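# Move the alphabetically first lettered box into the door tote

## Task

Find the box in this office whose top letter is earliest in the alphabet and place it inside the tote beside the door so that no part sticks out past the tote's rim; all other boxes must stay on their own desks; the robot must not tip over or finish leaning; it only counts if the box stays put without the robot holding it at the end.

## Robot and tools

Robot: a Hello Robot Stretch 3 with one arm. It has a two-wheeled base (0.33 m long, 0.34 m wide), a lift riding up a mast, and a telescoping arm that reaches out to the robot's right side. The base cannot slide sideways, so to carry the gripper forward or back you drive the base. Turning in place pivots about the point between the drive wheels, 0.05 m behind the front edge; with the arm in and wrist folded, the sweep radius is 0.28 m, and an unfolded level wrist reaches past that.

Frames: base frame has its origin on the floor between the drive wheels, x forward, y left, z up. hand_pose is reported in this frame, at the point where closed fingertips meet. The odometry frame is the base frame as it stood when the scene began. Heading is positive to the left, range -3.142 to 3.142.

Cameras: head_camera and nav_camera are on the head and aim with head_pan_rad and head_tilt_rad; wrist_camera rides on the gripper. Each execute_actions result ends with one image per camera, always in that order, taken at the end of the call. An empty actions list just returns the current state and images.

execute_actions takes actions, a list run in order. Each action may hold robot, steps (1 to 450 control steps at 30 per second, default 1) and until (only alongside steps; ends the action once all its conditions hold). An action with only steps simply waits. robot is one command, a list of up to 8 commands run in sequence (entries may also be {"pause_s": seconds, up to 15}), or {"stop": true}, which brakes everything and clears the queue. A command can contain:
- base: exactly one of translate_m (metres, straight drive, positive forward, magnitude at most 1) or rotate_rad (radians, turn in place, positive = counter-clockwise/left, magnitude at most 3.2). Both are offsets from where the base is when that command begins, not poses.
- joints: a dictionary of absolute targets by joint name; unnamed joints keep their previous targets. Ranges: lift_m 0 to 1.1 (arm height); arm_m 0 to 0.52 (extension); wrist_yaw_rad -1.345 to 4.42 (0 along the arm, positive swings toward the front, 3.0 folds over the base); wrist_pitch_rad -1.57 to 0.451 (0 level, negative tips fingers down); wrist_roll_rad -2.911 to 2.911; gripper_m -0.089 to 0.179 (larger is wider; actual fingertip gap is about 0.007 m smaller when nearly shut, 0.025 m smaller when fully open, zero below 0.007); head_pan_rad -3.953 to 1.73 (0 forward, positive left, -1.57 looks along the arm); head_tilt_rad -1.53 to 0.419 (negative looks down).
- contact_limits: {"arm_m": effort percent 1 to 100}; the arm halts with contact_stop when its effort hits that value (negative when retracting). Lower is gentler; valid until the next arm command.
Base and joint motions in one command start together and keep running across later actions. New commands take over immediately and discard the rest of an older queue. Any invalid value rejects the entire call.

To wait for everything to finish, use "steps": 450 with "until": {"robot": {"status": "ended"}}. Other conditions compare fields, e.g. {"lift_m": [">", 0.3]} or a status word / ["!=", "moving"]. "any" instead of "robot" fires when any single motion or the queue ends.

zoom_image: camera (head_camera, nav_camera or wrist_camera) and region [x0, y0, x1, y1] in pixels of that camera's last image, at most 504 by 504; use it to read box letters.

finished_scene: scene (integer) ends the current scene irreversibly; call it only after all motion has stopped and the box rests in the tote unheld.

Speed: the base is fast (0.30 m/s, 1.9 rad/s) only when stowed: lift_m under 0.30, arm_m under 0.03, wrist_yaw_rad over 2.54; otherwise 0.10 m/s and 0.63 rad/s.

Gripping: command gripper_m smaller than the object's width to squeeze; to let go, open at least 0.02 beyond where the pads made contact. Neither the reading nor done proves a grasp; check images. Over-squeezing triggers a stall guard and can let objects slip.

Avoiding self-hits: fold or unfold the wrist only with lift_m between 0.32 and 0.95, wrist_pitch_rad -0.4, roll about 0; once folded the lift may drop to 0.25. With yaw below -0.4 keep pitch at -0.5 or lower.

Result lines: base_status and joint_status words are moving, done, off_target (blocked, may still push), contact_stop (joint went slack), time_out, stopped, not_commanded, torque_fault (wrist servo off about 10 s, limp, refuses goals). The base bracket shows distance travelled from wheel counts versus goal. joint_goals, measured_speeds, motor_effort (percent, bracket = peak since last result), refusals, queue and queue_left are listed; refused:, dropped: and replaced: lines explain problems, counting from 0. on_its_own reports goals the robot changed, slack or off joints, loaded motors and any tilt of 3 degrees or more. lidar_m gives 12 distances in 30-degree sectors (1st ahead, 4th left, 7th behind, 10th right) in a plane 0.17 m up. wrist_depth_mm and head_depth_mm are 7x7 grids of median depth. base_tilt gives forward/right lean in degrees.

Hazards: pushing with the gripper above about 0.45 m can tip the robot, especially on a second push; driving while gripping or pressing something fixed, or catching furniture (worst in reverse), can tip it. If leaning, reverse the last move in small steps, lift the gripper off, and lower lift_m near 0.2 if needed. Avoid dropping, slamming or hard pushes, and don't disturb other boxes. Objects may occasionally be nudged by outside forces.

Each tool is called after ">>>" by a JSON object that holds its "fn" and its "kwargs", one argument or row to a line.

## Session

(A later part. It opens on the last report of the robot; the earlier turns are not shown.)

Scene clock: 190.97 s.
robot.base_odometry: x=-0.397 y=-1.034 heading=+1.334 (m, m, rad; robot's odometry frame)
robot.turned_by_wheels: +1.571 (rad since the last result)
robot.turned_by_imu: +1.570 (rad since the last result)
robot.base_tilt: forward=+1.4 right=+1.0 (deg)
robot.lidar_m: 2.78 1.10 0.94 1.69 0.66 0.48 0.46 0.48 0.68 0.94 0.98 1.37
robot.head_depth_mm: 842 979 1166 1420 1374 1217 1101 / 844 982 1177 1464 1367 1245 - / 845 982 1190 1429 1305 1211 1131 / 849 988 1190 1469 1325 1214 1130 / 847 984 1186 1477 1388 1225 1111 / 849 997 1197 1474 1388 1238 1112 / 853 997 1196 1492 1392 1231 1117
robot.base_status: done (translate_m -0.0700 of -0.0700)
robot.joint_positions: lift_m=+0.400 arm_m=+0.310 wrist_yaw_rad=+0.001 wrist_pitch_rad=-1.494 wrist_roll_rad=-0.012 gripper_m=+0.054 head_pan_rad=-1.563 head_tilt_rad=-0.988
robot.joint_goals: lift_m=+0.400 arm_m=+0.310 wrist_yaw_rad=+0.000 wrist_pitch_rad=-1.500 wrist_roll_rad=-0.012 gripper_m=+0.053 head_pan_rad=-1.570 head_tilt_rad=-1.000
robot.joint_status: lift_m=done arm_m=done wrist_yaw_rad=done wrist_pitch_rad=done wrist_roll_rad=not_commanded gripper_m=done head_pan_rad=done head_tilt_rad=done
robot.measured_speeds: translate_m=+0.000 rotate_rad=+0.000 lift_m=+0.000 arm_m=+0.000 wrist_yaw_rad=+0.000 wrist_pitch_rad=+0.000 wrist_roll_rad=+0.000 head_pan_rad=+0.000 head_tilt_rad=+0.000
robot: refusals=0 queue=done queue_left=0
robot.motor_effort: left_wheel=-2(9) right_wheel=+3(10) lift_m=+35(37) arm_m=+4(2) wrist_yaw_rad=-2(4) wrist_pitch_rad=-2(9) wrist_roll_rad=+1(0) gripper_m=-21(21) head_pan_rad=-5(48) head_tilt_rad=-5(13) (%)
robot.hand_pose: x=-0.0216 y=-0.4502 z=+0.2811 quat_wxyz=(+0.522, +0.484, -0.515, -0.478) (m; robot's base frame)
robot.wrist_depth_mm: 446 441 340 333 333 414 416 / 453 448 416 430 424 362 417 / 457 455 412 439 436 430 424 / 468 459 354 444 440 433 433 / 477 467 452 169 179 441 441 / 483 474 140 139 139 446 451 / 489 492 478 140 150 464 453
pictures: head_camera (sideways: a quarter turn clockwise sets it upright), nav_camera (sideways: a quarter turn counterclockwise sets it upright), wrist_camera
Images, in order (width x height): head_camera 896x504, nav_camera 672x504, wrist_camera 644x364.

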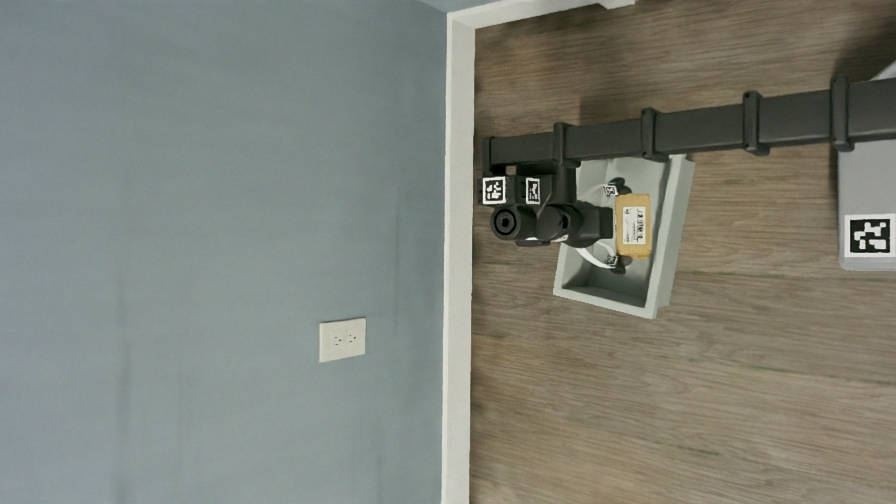

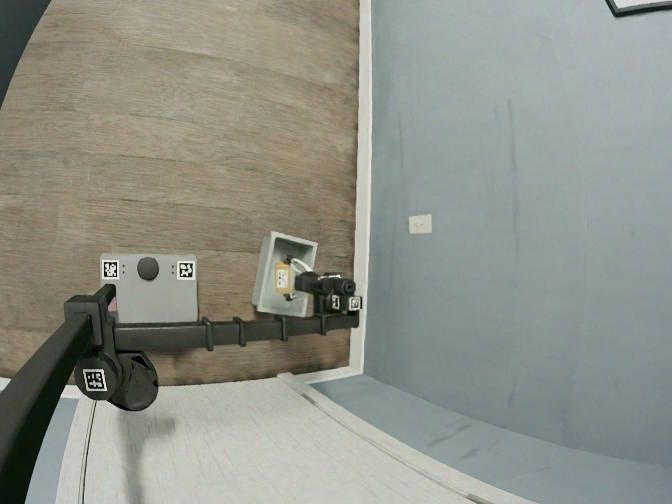

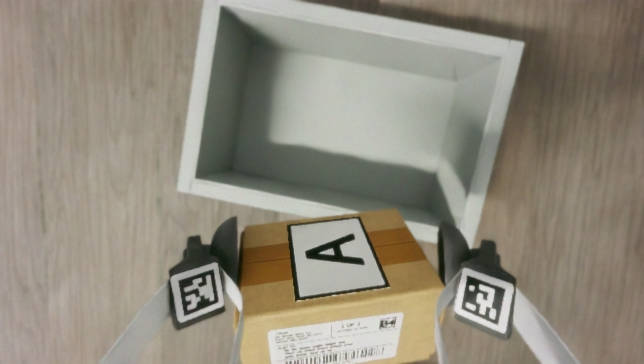

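The box is still short of the tote centre. The wrist-camera geometry says it needs about 0.11 m more arm extension and a 0.02 m shift backward, so I'm applying both.

>>> {"fn": "execute_actions", "kwargs": {
  "actions": [
    {"robot": {"joints": {"arm_m": 0.423}, "base": {"translate_m": -0.02}}, "steps": 150, "until": {"robot": {"status": "ended"}}}
  ]
}}

Scene clock: 195.43 s.
robot.base_odometry: x=-0.402 y=-1.053 heading=+1.334 (m, m, rad; robot's odometry frame)
robot.turned_by_wheels: +0.000 (rad since the last result)
robot.turned_by_imu: +0.001 (rad since the last result)
robot.base_tilt: forward=+1.4 right=+1.0 (deg)
robot.lidar_m: 2.79 1.10 0.95 1.62 0.63 0.45 0.44 0.46 0.64 0.94 0.99 1.37
robot.head_depth_mm: 840 975 1174 1414 1353 1221 1098 / 839 983 1182 1482 1374 1239 - / 843 986 1185 - 1306 1214 1134 / 843 989 1186 1435 1327 1212 1117 / 848 990 1188 1470 1363 1240 1108 / 848 991 1193 1480 1393 1235 1111 / 848 996 1200 1487 1388 1239 1107
robot.base_status: done (translate_m -0.0200 of -0.0200)
robot.joint_positions: lift_m=+0.400 arm_m=+0.423 wrist_yaw_rad=+0.001 wrist_pitch_rad=-1.495 wrist_roll_rad=-0.012 gripper_m=+0.054 head_pan_rad=-1.563 head_tilt_rad=-0.988
robot.joint_goals: lift_m=+0.400 arm_m=+0.423 wrist_yaw_rad=+0.000 wrist_pitch_rad=-1.500 wrist_roll_rad=-0.012 gripper_m=+0.053 head_pan_rad=-1.570 head_tilt_rad=-1.000
robot.joint_status: lift_m=done arm_m=done wrist_yaw_rad=done wrist_pitch_rad=done wrist_roll_rad=not_commanded gripper_m=done head_pan_rad=done head_tilt_rad=done
robot.measured_speeds: translate_m=+0.000 rotate_rad=+0.000 lift_m=+0.000 arm_m=+0.000 wrist_yaw_rad=+0.000 wrist_pitch_rad=+0.000 wrist_roll_rad=+0.000 head_pan_rad=+0.000 head_tilt_rad=+0.000
robot: refusals=0 queue=done queue_left=0
robot.motor_effort: left_wheel=-2(6) right_wheel=+3(4) lift_m=+35(36) arm_m=+5(6) wrist_yaw_rad=-1(1) wrist_pitch_rad=-1(1) wrist_roll_rad=+0(0) gripper_m=-21(22) head_pan_rad=-5(5) head_tilt_rad=-6(5) (%)
robot.hand_pose: x=-0.0216 y=-0.5628 z=+0.2811 quat_wxyz=(+0.522, +0.484, -0.515, -0.478) (m; robot's base frame)
robot.wrist_depth_mm: 450 440 429 425 427 418 408 / 454 447 437 435 430 427 421 / 463 459 338 439 438 427 423 / 469 461 450 442 441 437 434 / 480 472 343 169 179 443 441 / 487 483 140 139 139 445 451 / 497 484 480 140 150 457 450
pictures: head_camera (sideways: a quarter turn clockwise sets it upright), nav_camera (sideways: a quarter turn counterclockwise sets it upright), wrist_camera
Images, in order (width x height): head_camera 896x504, nav_camera 672x504, wrist_camera 644x364.

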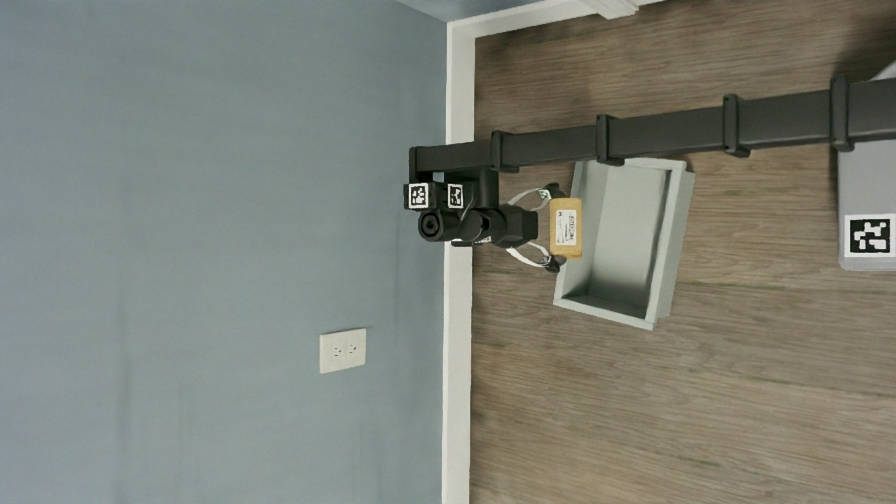

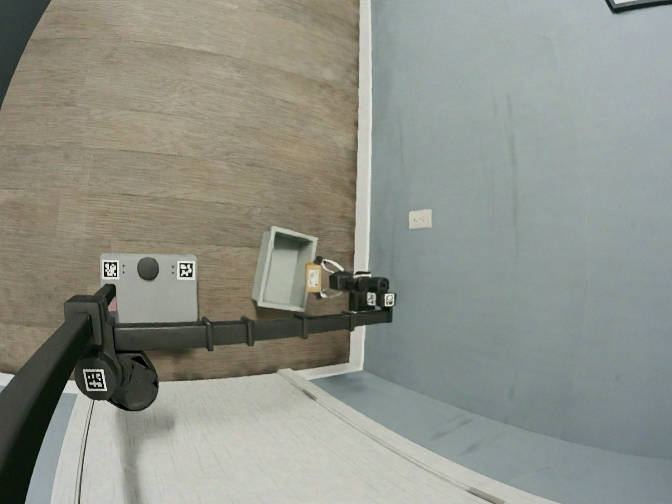

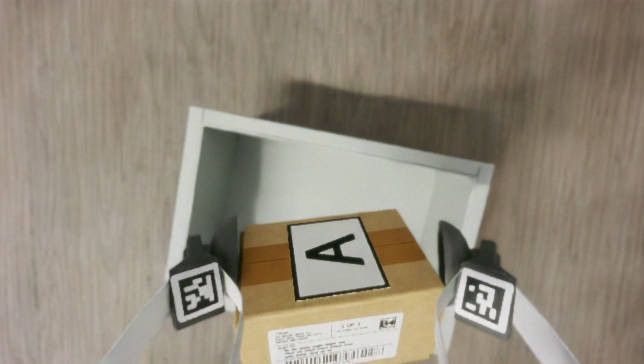

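The box now appears over the tote in the wrist camera. I'm cross-checking with a zoom on the head camera before lowering.

>>> {"fn": "zoom_image", "kwargs": {
  "camera": "head_camera",
  "region": [400, 120, 720, 360]
}}

Region (400, 120, 720, 360) of head_camera's 896x504 image, scaled by 1.575, with more detail than that image has; it fills the top 378 rows of this view, and the rest is white.

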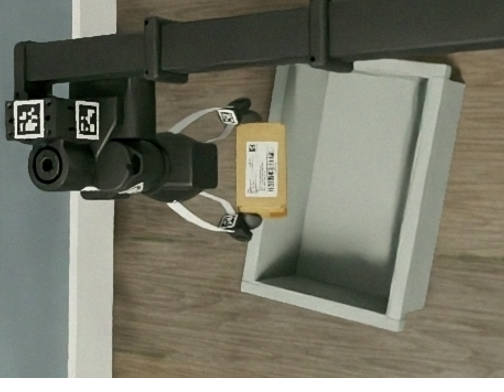

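The two cameras disagree slightly. The wrist view puts the box about 6 mm too far out, and the head view says about 24 mm. I'll retract 1.2 cm and nudge forward 1 cm to split the difference, then lower to just above the rim and check again.

>>> {"fn": "execute_actions", "kwargs": {
  "actions": [
    {"robot": {"joints": {"arm_m": 0.411, "lift_m": 0.30}, "base": {"translate_m": 0.01}}, "steps": 150, "until": {"robot": {"status": "ended"}}}
  ]
}}

Scene clock: 203.03 s.
robot.base_odometry: x=-0.399 y=-1.043 heading=+1.334 (m, m, rad; robot's odometry frame)
robot.turned_by_wheels: +0.000 (rad since the last result)
robot.turned_by_imu: +0.001 (rad since the last result)
robot.base_tilt: forward=+1.3 right=+1.0 (deg)
robot.lidar_m: 2.80 1.10 0.94 1.66 0.65 0.46 0.45 0.47 0.66 0.51 0.99 1.37
robot.head_depth_mm: 841 976 1172 1421 1346 1224 1108 / 843 979 1177 1478 1378 1229 1118 / 841 986 1174 1428 1316 1211 1124 / 848 988 1189 1471 1307 1216 1128 / 849 990 1188 1472 1390 1216 1108 / 849 993 1197 1472 1395 1237 1114 / 853 1000 1206 1480 1397 1243 1115
robot.base_status: done (translate_m +0.0100 of +0.0100)
robot.joint_positions: lift_m=+0.300 arm_m=+0.411 wrist_yaw_rad=+0.001 wrist_pitch_rad=-1.496 wrist_roll_rad=-0.012 gripper_m=+0.054 head_pan_rad=-1.563 head_tilt_rad=-0.988
robot.joint_goals: lift_m=+0.300 arm_m=+0.411 wrist_yaw_rad=+0.000 wrist_pitch_rad=-1.500 wrist_roll_rad=-0.012 gripper_m=+0.053 head_pan_rad=-1.570 head_tilt_rad=-1.000
robot.joint_status: lift_m=done arm_m=done wrist_yaw_rad=done wrist_pitch_rad=done wrist_roll_rad=not_commanded gripper_m=done head_pan_rad=done head_tilt_rad=done
robot.measured_speeds: translate_m=+0.000 rotate_rad=+0.000 lift_m=+0.000 arm_m=+0.000 wrist_yaw_rad=+0.000 wrist_pitch_rad=+0.000 wrist_roll_rad=+0.000 head_pan_rad=+0.000 head_tilt_rad=+0.000
robot: refusals=0 queue=done queue_left=0
robot.motor_effort: left_wheel=-2(4) right_wheel=+3(7) lift_m=+24(32) arm_m=-4(3) wrist_yaw_rad=-1(1) wrist_pitch_rad=-1(1) wrist_roll_rad=+0(1) gripper_m=-21(21) head_pan_rad=-4(4) head_tilt_rad=-4(5) (%)
robot.hand_pose: x=-0.0216 y=-0.5516 z=+0.1816 quat_wxyz=(+0.522, +0.484, -0.515, -0.478) (m; robot's base frame)
robot.wrist_depth_mm: 340 341 333 330 328 320 321 / 349 343 338 337 334 327 323 / 353 259 331 260 219 333 329 / 361 262 345 344 340 259 331 / 367 273 324 168 179 250 338 / 371 257 140 139 139 225 345 / 380 245 241 140 151 263 347
pictures: head_camera (sideways: a quarter turn clockwise sets it upright), nav_camera (sideways: a quarter turn counterclockwise sets it upright), wrist_camera
Images, in order (width x height): head_camera 896x504, nav_camera 672x504, wrist_camera 644x364.

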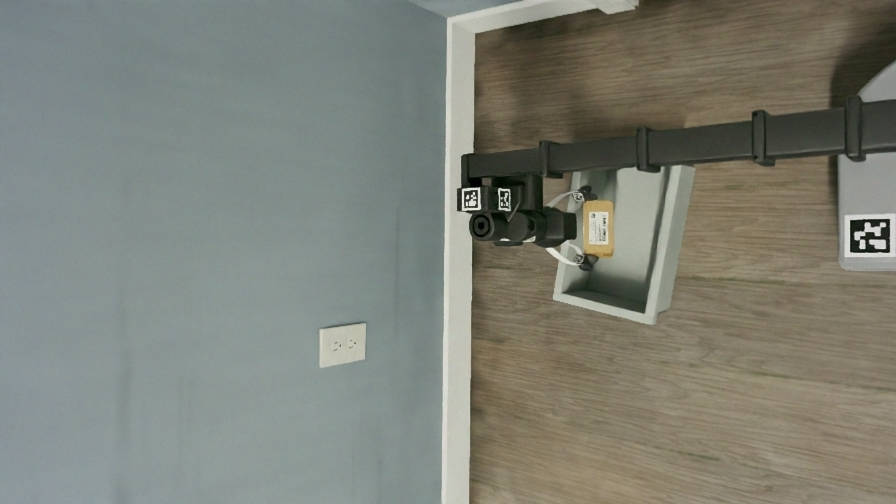

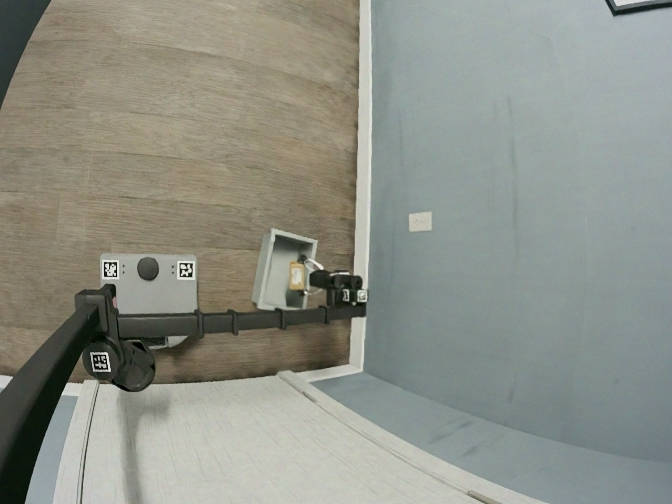

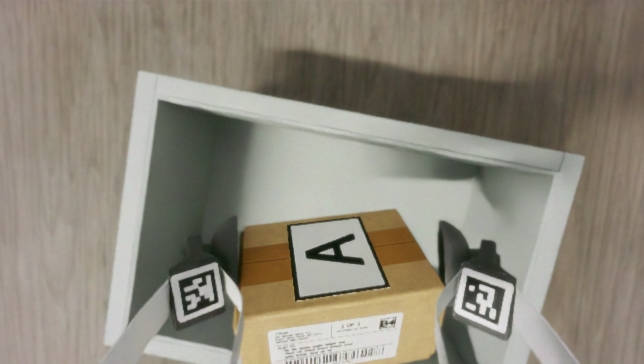

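The tote rim now surrounds the box on the sides I can see, and both cameras put the box within about 1 cm of centre. Lowering it into the tote.

>>> {"fn": "execute_actions", "kwargs": {
  "actions": [
    {"robot": {"joints": {"lift_m": 0.18}}, "steps": 150, "until": {"robot": {"status": "ended"}}}
  ]
}}

Scene clock: 205.83 s.
robot.base_odometry: x=-0.399 y=-1.043 heading=+1.334 (m, m, rad; robot's odometry frame)
robot.turned_by_wheels: +0.000 (rad since the last result)
robot.turned_by_imu: +0.001 (rad since the last result)
robot.base_tilt: forward=+1.4 right=+1.0 (deg)
robot.lidar_m: 2.79 1.10 0.94 1.65 0.65 0.46 0.45 0.47 0.66 0.94 0.98 1.37
robot.head_depth_mm: 841 981 1176 1416 1349 1221 1097 / 842 987 1184 1464 1378 1217 1124 / 843 986 1187 1464 1311 1211 1135 / 846 989 1187 1469 1321 1219 1126 / 850 991 1190 1476 1385 1211 1113 / 856 989 1200 1480 1388 1240 1114 / 854 1001 1199 1486 1383 1224 1113
robot.base_status: done (translate_m +0.0100 of +0.0100)
robot.joint_positions: lift_m=+0.180 arm_m=+0.411 wrist_yaw_rad=+0.001 wrist_pitch_rad=-1.496 wrist_roll_rad=-0.012 gripper_m=+0.054 head_pan_rad=-1.563 head_tilt_rad=-0.988
robot.joint_goals: lift_m=+0.180 arm_m=+0.411 wrist_yaw_rad=+0.000 wrist_pitch_rad=-1.500 wrist_roll_rad=-0.012 gripper_m=+0.053 head_pan_rad=-1.570 head_tilt_rad=-1.000
robot.joint_status: lift_m=done arm_m=done wrist_yaw_rad=done wrist_pitch_rad=done wrist_roll_rad=not_commanded gripper_m=done head_pan_rad=done head_tilt_rad=done
robot.measured_speeds: translate_m=+0.000 rotate_rad=+0.000 lift_m=+0.000 arm_m=+0.000 wrist_yaw_rad=+0.000 wrist_pitch_rad=+0.000 wrist_roll_rad=+0.000 head_pan_rad=+0.000 head_tilt_rad=+0.000
robot: refusals=0 queue=done queue_left=0
robot.motor_effort: left_wheel=-2(2) right_wheel=+3(3) lift_m=+24(28) arm_m=-4(4) wrist_yaw_rad=-1(1) wrist_pitch_rad=-1(1) wrist_roll_rad=+0(0) gripper_m=-22(22) head_pan_rad=-5(4) head_tilt_rad=-5(5) (%)
robot.hand_pose: x=-0.0216 y=-0.5516 z=+0.0616 quat_wxyz=(+0.522, +0.484, -0.515, -0.478) (m; robot's base frame)
robot.wrist_depth_mm: 102 101 217 214 210 208 205 / 141 102 100 100 212 210 209 / 154 209 221 209 100 98 97 / 160 220 223 222 218 216 159 / 168 228 226 168 179 218 174 / 174 230 141 139 139 218 168 / 182 224 229 140 150 228 160
pictures: head_camera (sideways: a quarter turn clockwise sets it upright), nav_camera (sideways: a quarter turn counterclockwise sets it upright), wrist_camera
Images, in order (width x height): head_camera 896x504, nav_camera 672x504, wrist_camera 644x364.

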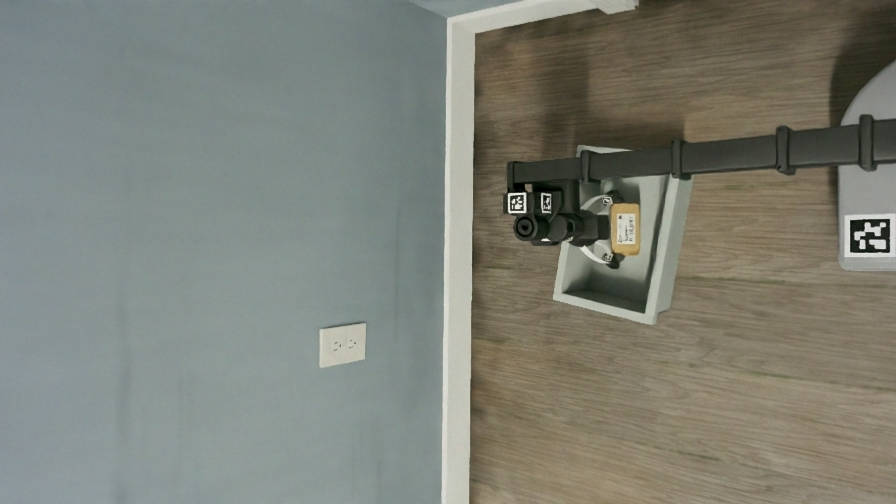

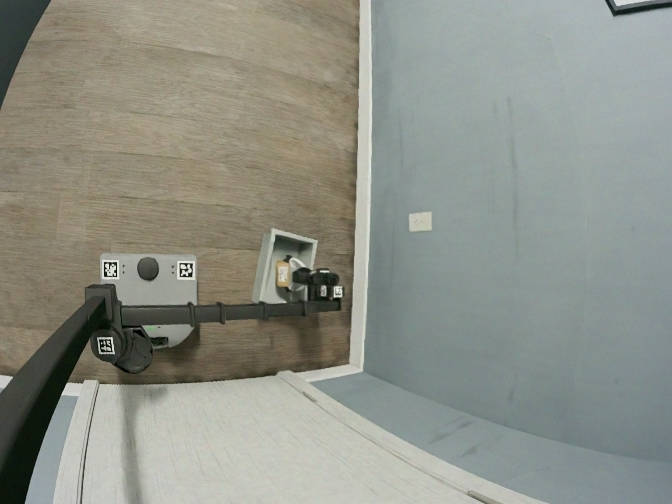

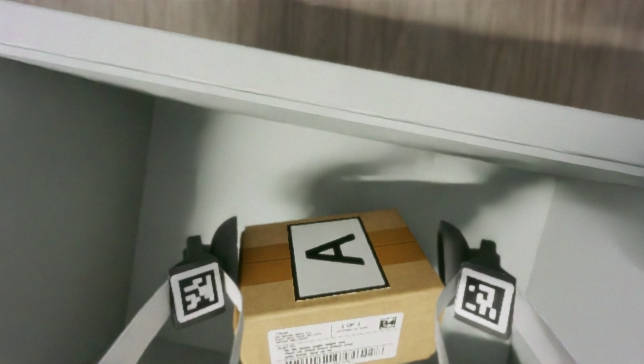

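The box is inside the tote and about 2 cm above its floor, with no contact on the way down. Releasing it now.

>>> {"fn": "execute_actions", "kwargs": {
  "actions": [
    {"robot": {"joints": {"gripper_m": 0.13}}, "steps": 90, "until": {"robot": {"status": "ended"}}},
    {"steps": 15}
  ]
}}

Scene clock: 207.80 s.
robot.base_odometry: x=-0.399 y=-1.043 heading=+1.334 (m, m, rad; robot's odometry frame)
robot.turned_by_wheels: +0.000 (rad since the last result)
robot.turned_by_imu: +0.000 (rad since the last result)
robot.base_tilt: forward=+1.4 right=+1.1 (deg)
robot.lidar_m: 2.79 1.11 0.94 1.65 0.65 0.46 0.45 0.47 0.66 0.94 0.98 1.38
robot.head_depth_mm: 841 975 1172 1414 1342 1221 1104 / 843 982 1177 1476 1387 1222 1121 / 844 985 1181 1470 1313 1217 1130 / 847 988 1184 1468 1332 1212 1125 / 849 990 1192 1468 1389 1211 1103 / 852 998 1195 1464 1384 1234 1115 / 856 996 1193 1483 1386 1241 1114
robot.base_status: done (translate_m +0.0100 of +0.0100)
robot.joint_positions: lift_m=+0.180 arm_m=+0.411 wrist_yaw_rad=+0.001 wrist_pitch_rad=-1.496 wrist_roll_rad=-0.012 gripper_m=+0.130 head_pan_rad=-1.563 head_tilt_rad=-0.988
robot.joint_goals: lift_m=+0.180 arm_m=+0.411 wrist_yaw_rad=+0.000 wrist_pitch_rad=-1.500 wrist_roll_rad=-0.012 gripper_m=+0.130 head_pan_rad=-1.570 head_tilt_rad=-1.000
robot.joint_status: lift_m=done arm_m=done wrist_yaw_rad=done wrist_pitch_rad=done wrist_roll_rad=not_commanded gripper_m=done head_pan_rad=done head_tilt_rad=done
robot.measured_speeds: translate_m=+0.000 rotate_rad=+0.000 lift_m=+0.000 arm_m=+0.000 wrist_yaw_rad=+0.000 wrist_pitch_rad=+0.000 wrist_roll_rad=+0.000 head_pan_rad=+0.000 head_tilt_rad=+0.000
robot: refusals=0 queue=done queue_left=0
robot.motor_effort: left_wheel=-2(2) right_wheel=+3(3) lift_m=+23(23) arm_m=-4(4) wrist_yaw_rad=-1(1) wrist_pitch_rad=-1(1) wrist_roll_rad=+0(0) gripper_m=+0(86) head_pan_rad=-3(4) head_tilt_rad=-5(5) (%)
robot.hand_pose: x=-0.0216 y=-0.5516 z=+0.0616 quat_wxyz=(+0.522, +0.484, -0.515, -0.478) (m; robot's base frame)
robot.wrist_depth_mm: 102 216 216 212 210 209 206 / 141 102 100 100 212 211 209 / 154 208 222 208 100 98 97 / 160 219 225 221 219 215 159 / 167 226 227 209 209 219 175 / 174 213 230 176 175 - 167 / 178 227 236 180 229 225 154
pictures: head_camera (sideways: a quarter turn clockwise sets it upright), nav_camera (sideways: a quarter turn counterclockwise sets it upright), wrist_camera
Images, in order (width x height): head_camera 896x504, nav_camera 672x504, wrist_camera 644x364.

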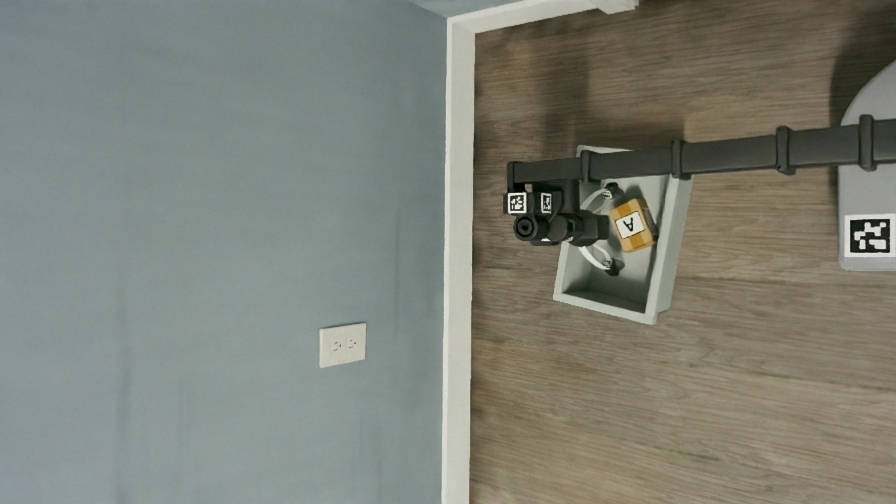

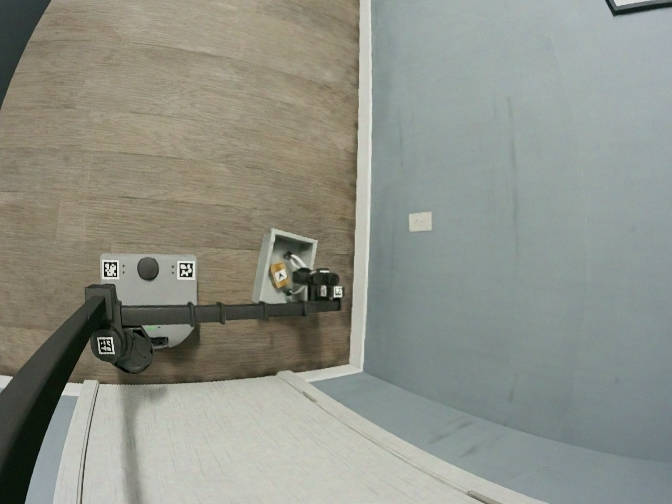

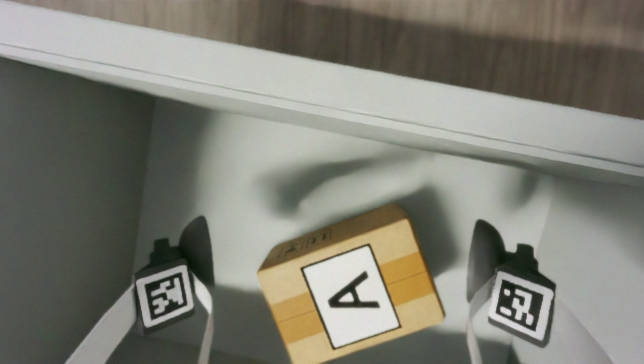

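The box dropped flat on the tote floor with the "A" facing up, well inside the rim. I'm lifting the gripper clear and retracting the arm so the robot no longer touches anything.

>>> {"fn": "execute_actions", "kwargs": {
  "actions": [
    {"robot": [{"joints": {"lift_m": 0.36}}, {"joints": {"arm_m": 0.0}}], "steps": 300, "until": {"robot": {"status": "ended"}}}
  ]
}}

Scene clock: 214.43 s.
robot.base_odometry: x=-0.399 y=-1.043 heading=+1.334 (m, m, rad; robot's odometry frame)
robot.turned_by_wheels: +0.000 (rad since the last result)
robot.turned_by_imu: +0.002 (rad since the last result)
robot.base_tilt: forward=+1.3 right=+1.0 (deg)
robot.lidar_m: 2.79 1.10 0.94 1.65 0.65 0.46 0.45 0.47 0.66 0.94 0.98 1.37
robot.head_depth_mm: 842 981 1169 1414 1344 1223 1103 / 843 980 1175 1466 1382 1219 1134 / 840 986 1177 1473 1326 1210 - / 851 985 1187 1477 1346 1213 1126 / 849 987 1192 1474 1377 1208 1112 / 853 999 1196 1472 1390 1230 1116 / 856 996 1203 1487 1395 1233 1110
robot.base_status: done (translate_m +0.0100 of +0.0100)
robot.joint_positions: lift_m=+0.360 arm_m=+0.000 wrist_yaw_rad=+0.001 wrist_pitch_rad=-1.497 wrist_roll_rad=-0.012 gripper_m=+0.130 head_pan_rad=-1.563 head_tilt_rad=-0.988
robot.joint_goals: lift_m=+0.360 arm_m=+0.000 wrist_yaw_rad=+0.000 wrist_pitch_rad=-1.500 wrist_roll_rad=-0.012 gripper_m=+0.130 head_pan_rad=-1.570 head_tilt_rad=-1.000
robot.joint_status: lift_m=done arm_m=done wrist_yaw_rad=done wrist_pitch_rad=done wrist_roll_rad=not_commanded gripper_m=done head_pan_rad=done head_tilt_rad=done
robot.measured_speeds: translate_m=+0.000 rotate_rad=+0.000 lift_m=+0.000 arm_m=+0.000 wrist_yaw_rad=+0.000 wrist_pitch_rad=+0.000 wrist_roll_rad=+0.000 head_pan_rad=+0.000 head_tilt_rad=+0.000
robot: refusals=0 queue=done queue_left=0
robot.motor_effort: left_wheel=-2(2) right_wheel=+3(3) lift_m=+35(36) arm_m=-4(4) wrist_yaw_rad=-1(1) wrist_pitch_rad=-1(1) wrist_roll_rad=+0(1) gripper_m=+0(1) head_pan_rad=-5(4) head_tilt_rad=-5(5) (%)
robot.hand_pose: x=-0.0216 y=-0.1404 z=+0.2411 quat_wxyz=(+0.522, +0.484, -0.514, -0.478) (m; robot's base frame)
robot.wrist_depth_mm: 402 399 392 392 383 375 374 / 414 411 401 401 391 389 381 / 416 419 404 401 397 394 392 / 423 426 414 - - 396 396 / 431 431 421 - - - 395 / 440 437 431 - - - - / 448 444 436 - - - -
pictures: head_camera (sideways: a quarter turn clockwise sets it upright), nav_camera (sideways: a quarter turn counterclockwise sets it upright), wrist_camera
Images, in order (width x height): head_camera 896x504, nav_camera 672x504, wrist_camera 644x364.

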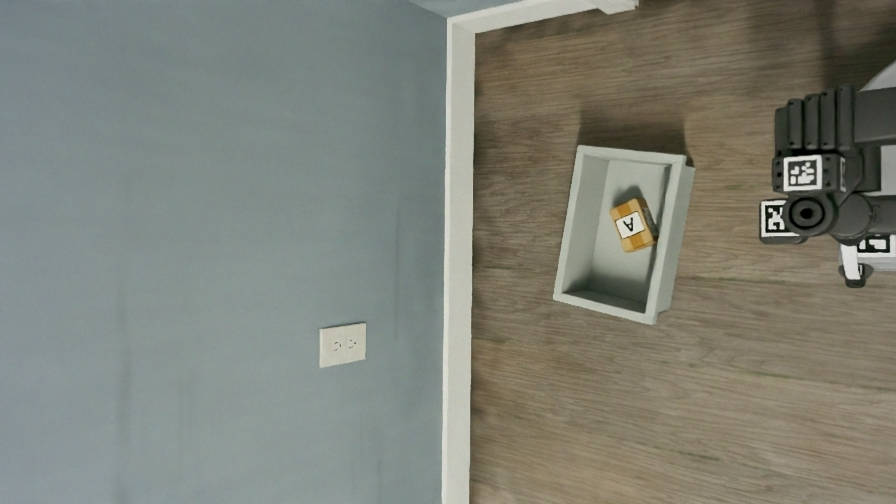

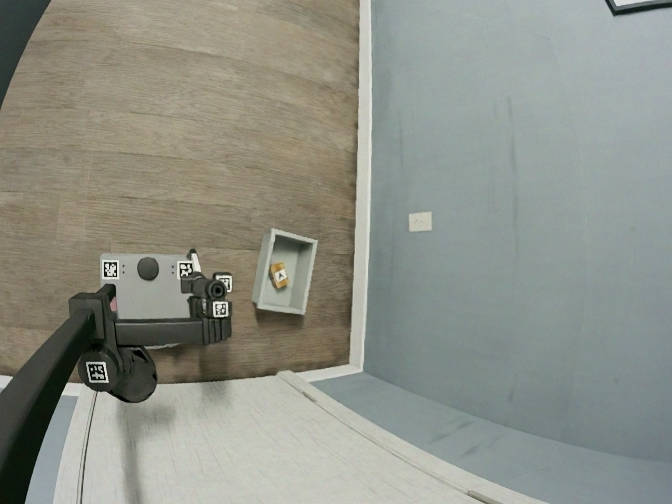

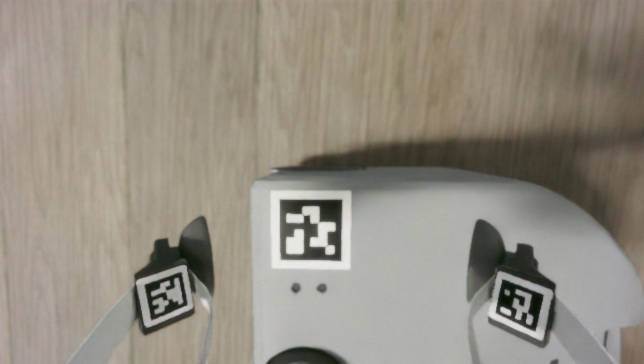

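The final state checks out:

- **Box A:** it rests flat inside the tote, clear of the rim.
- **Arm:** it is retracted away from the box and tote.
- **Robot:** all motion has ended and the base tilt matches its reading throughout the scene.

I'm ending scene 2.

>>> {"fn": "finished_scene", "kwargs": {
  "scene": 2
}}

The scene is finished: the task was done.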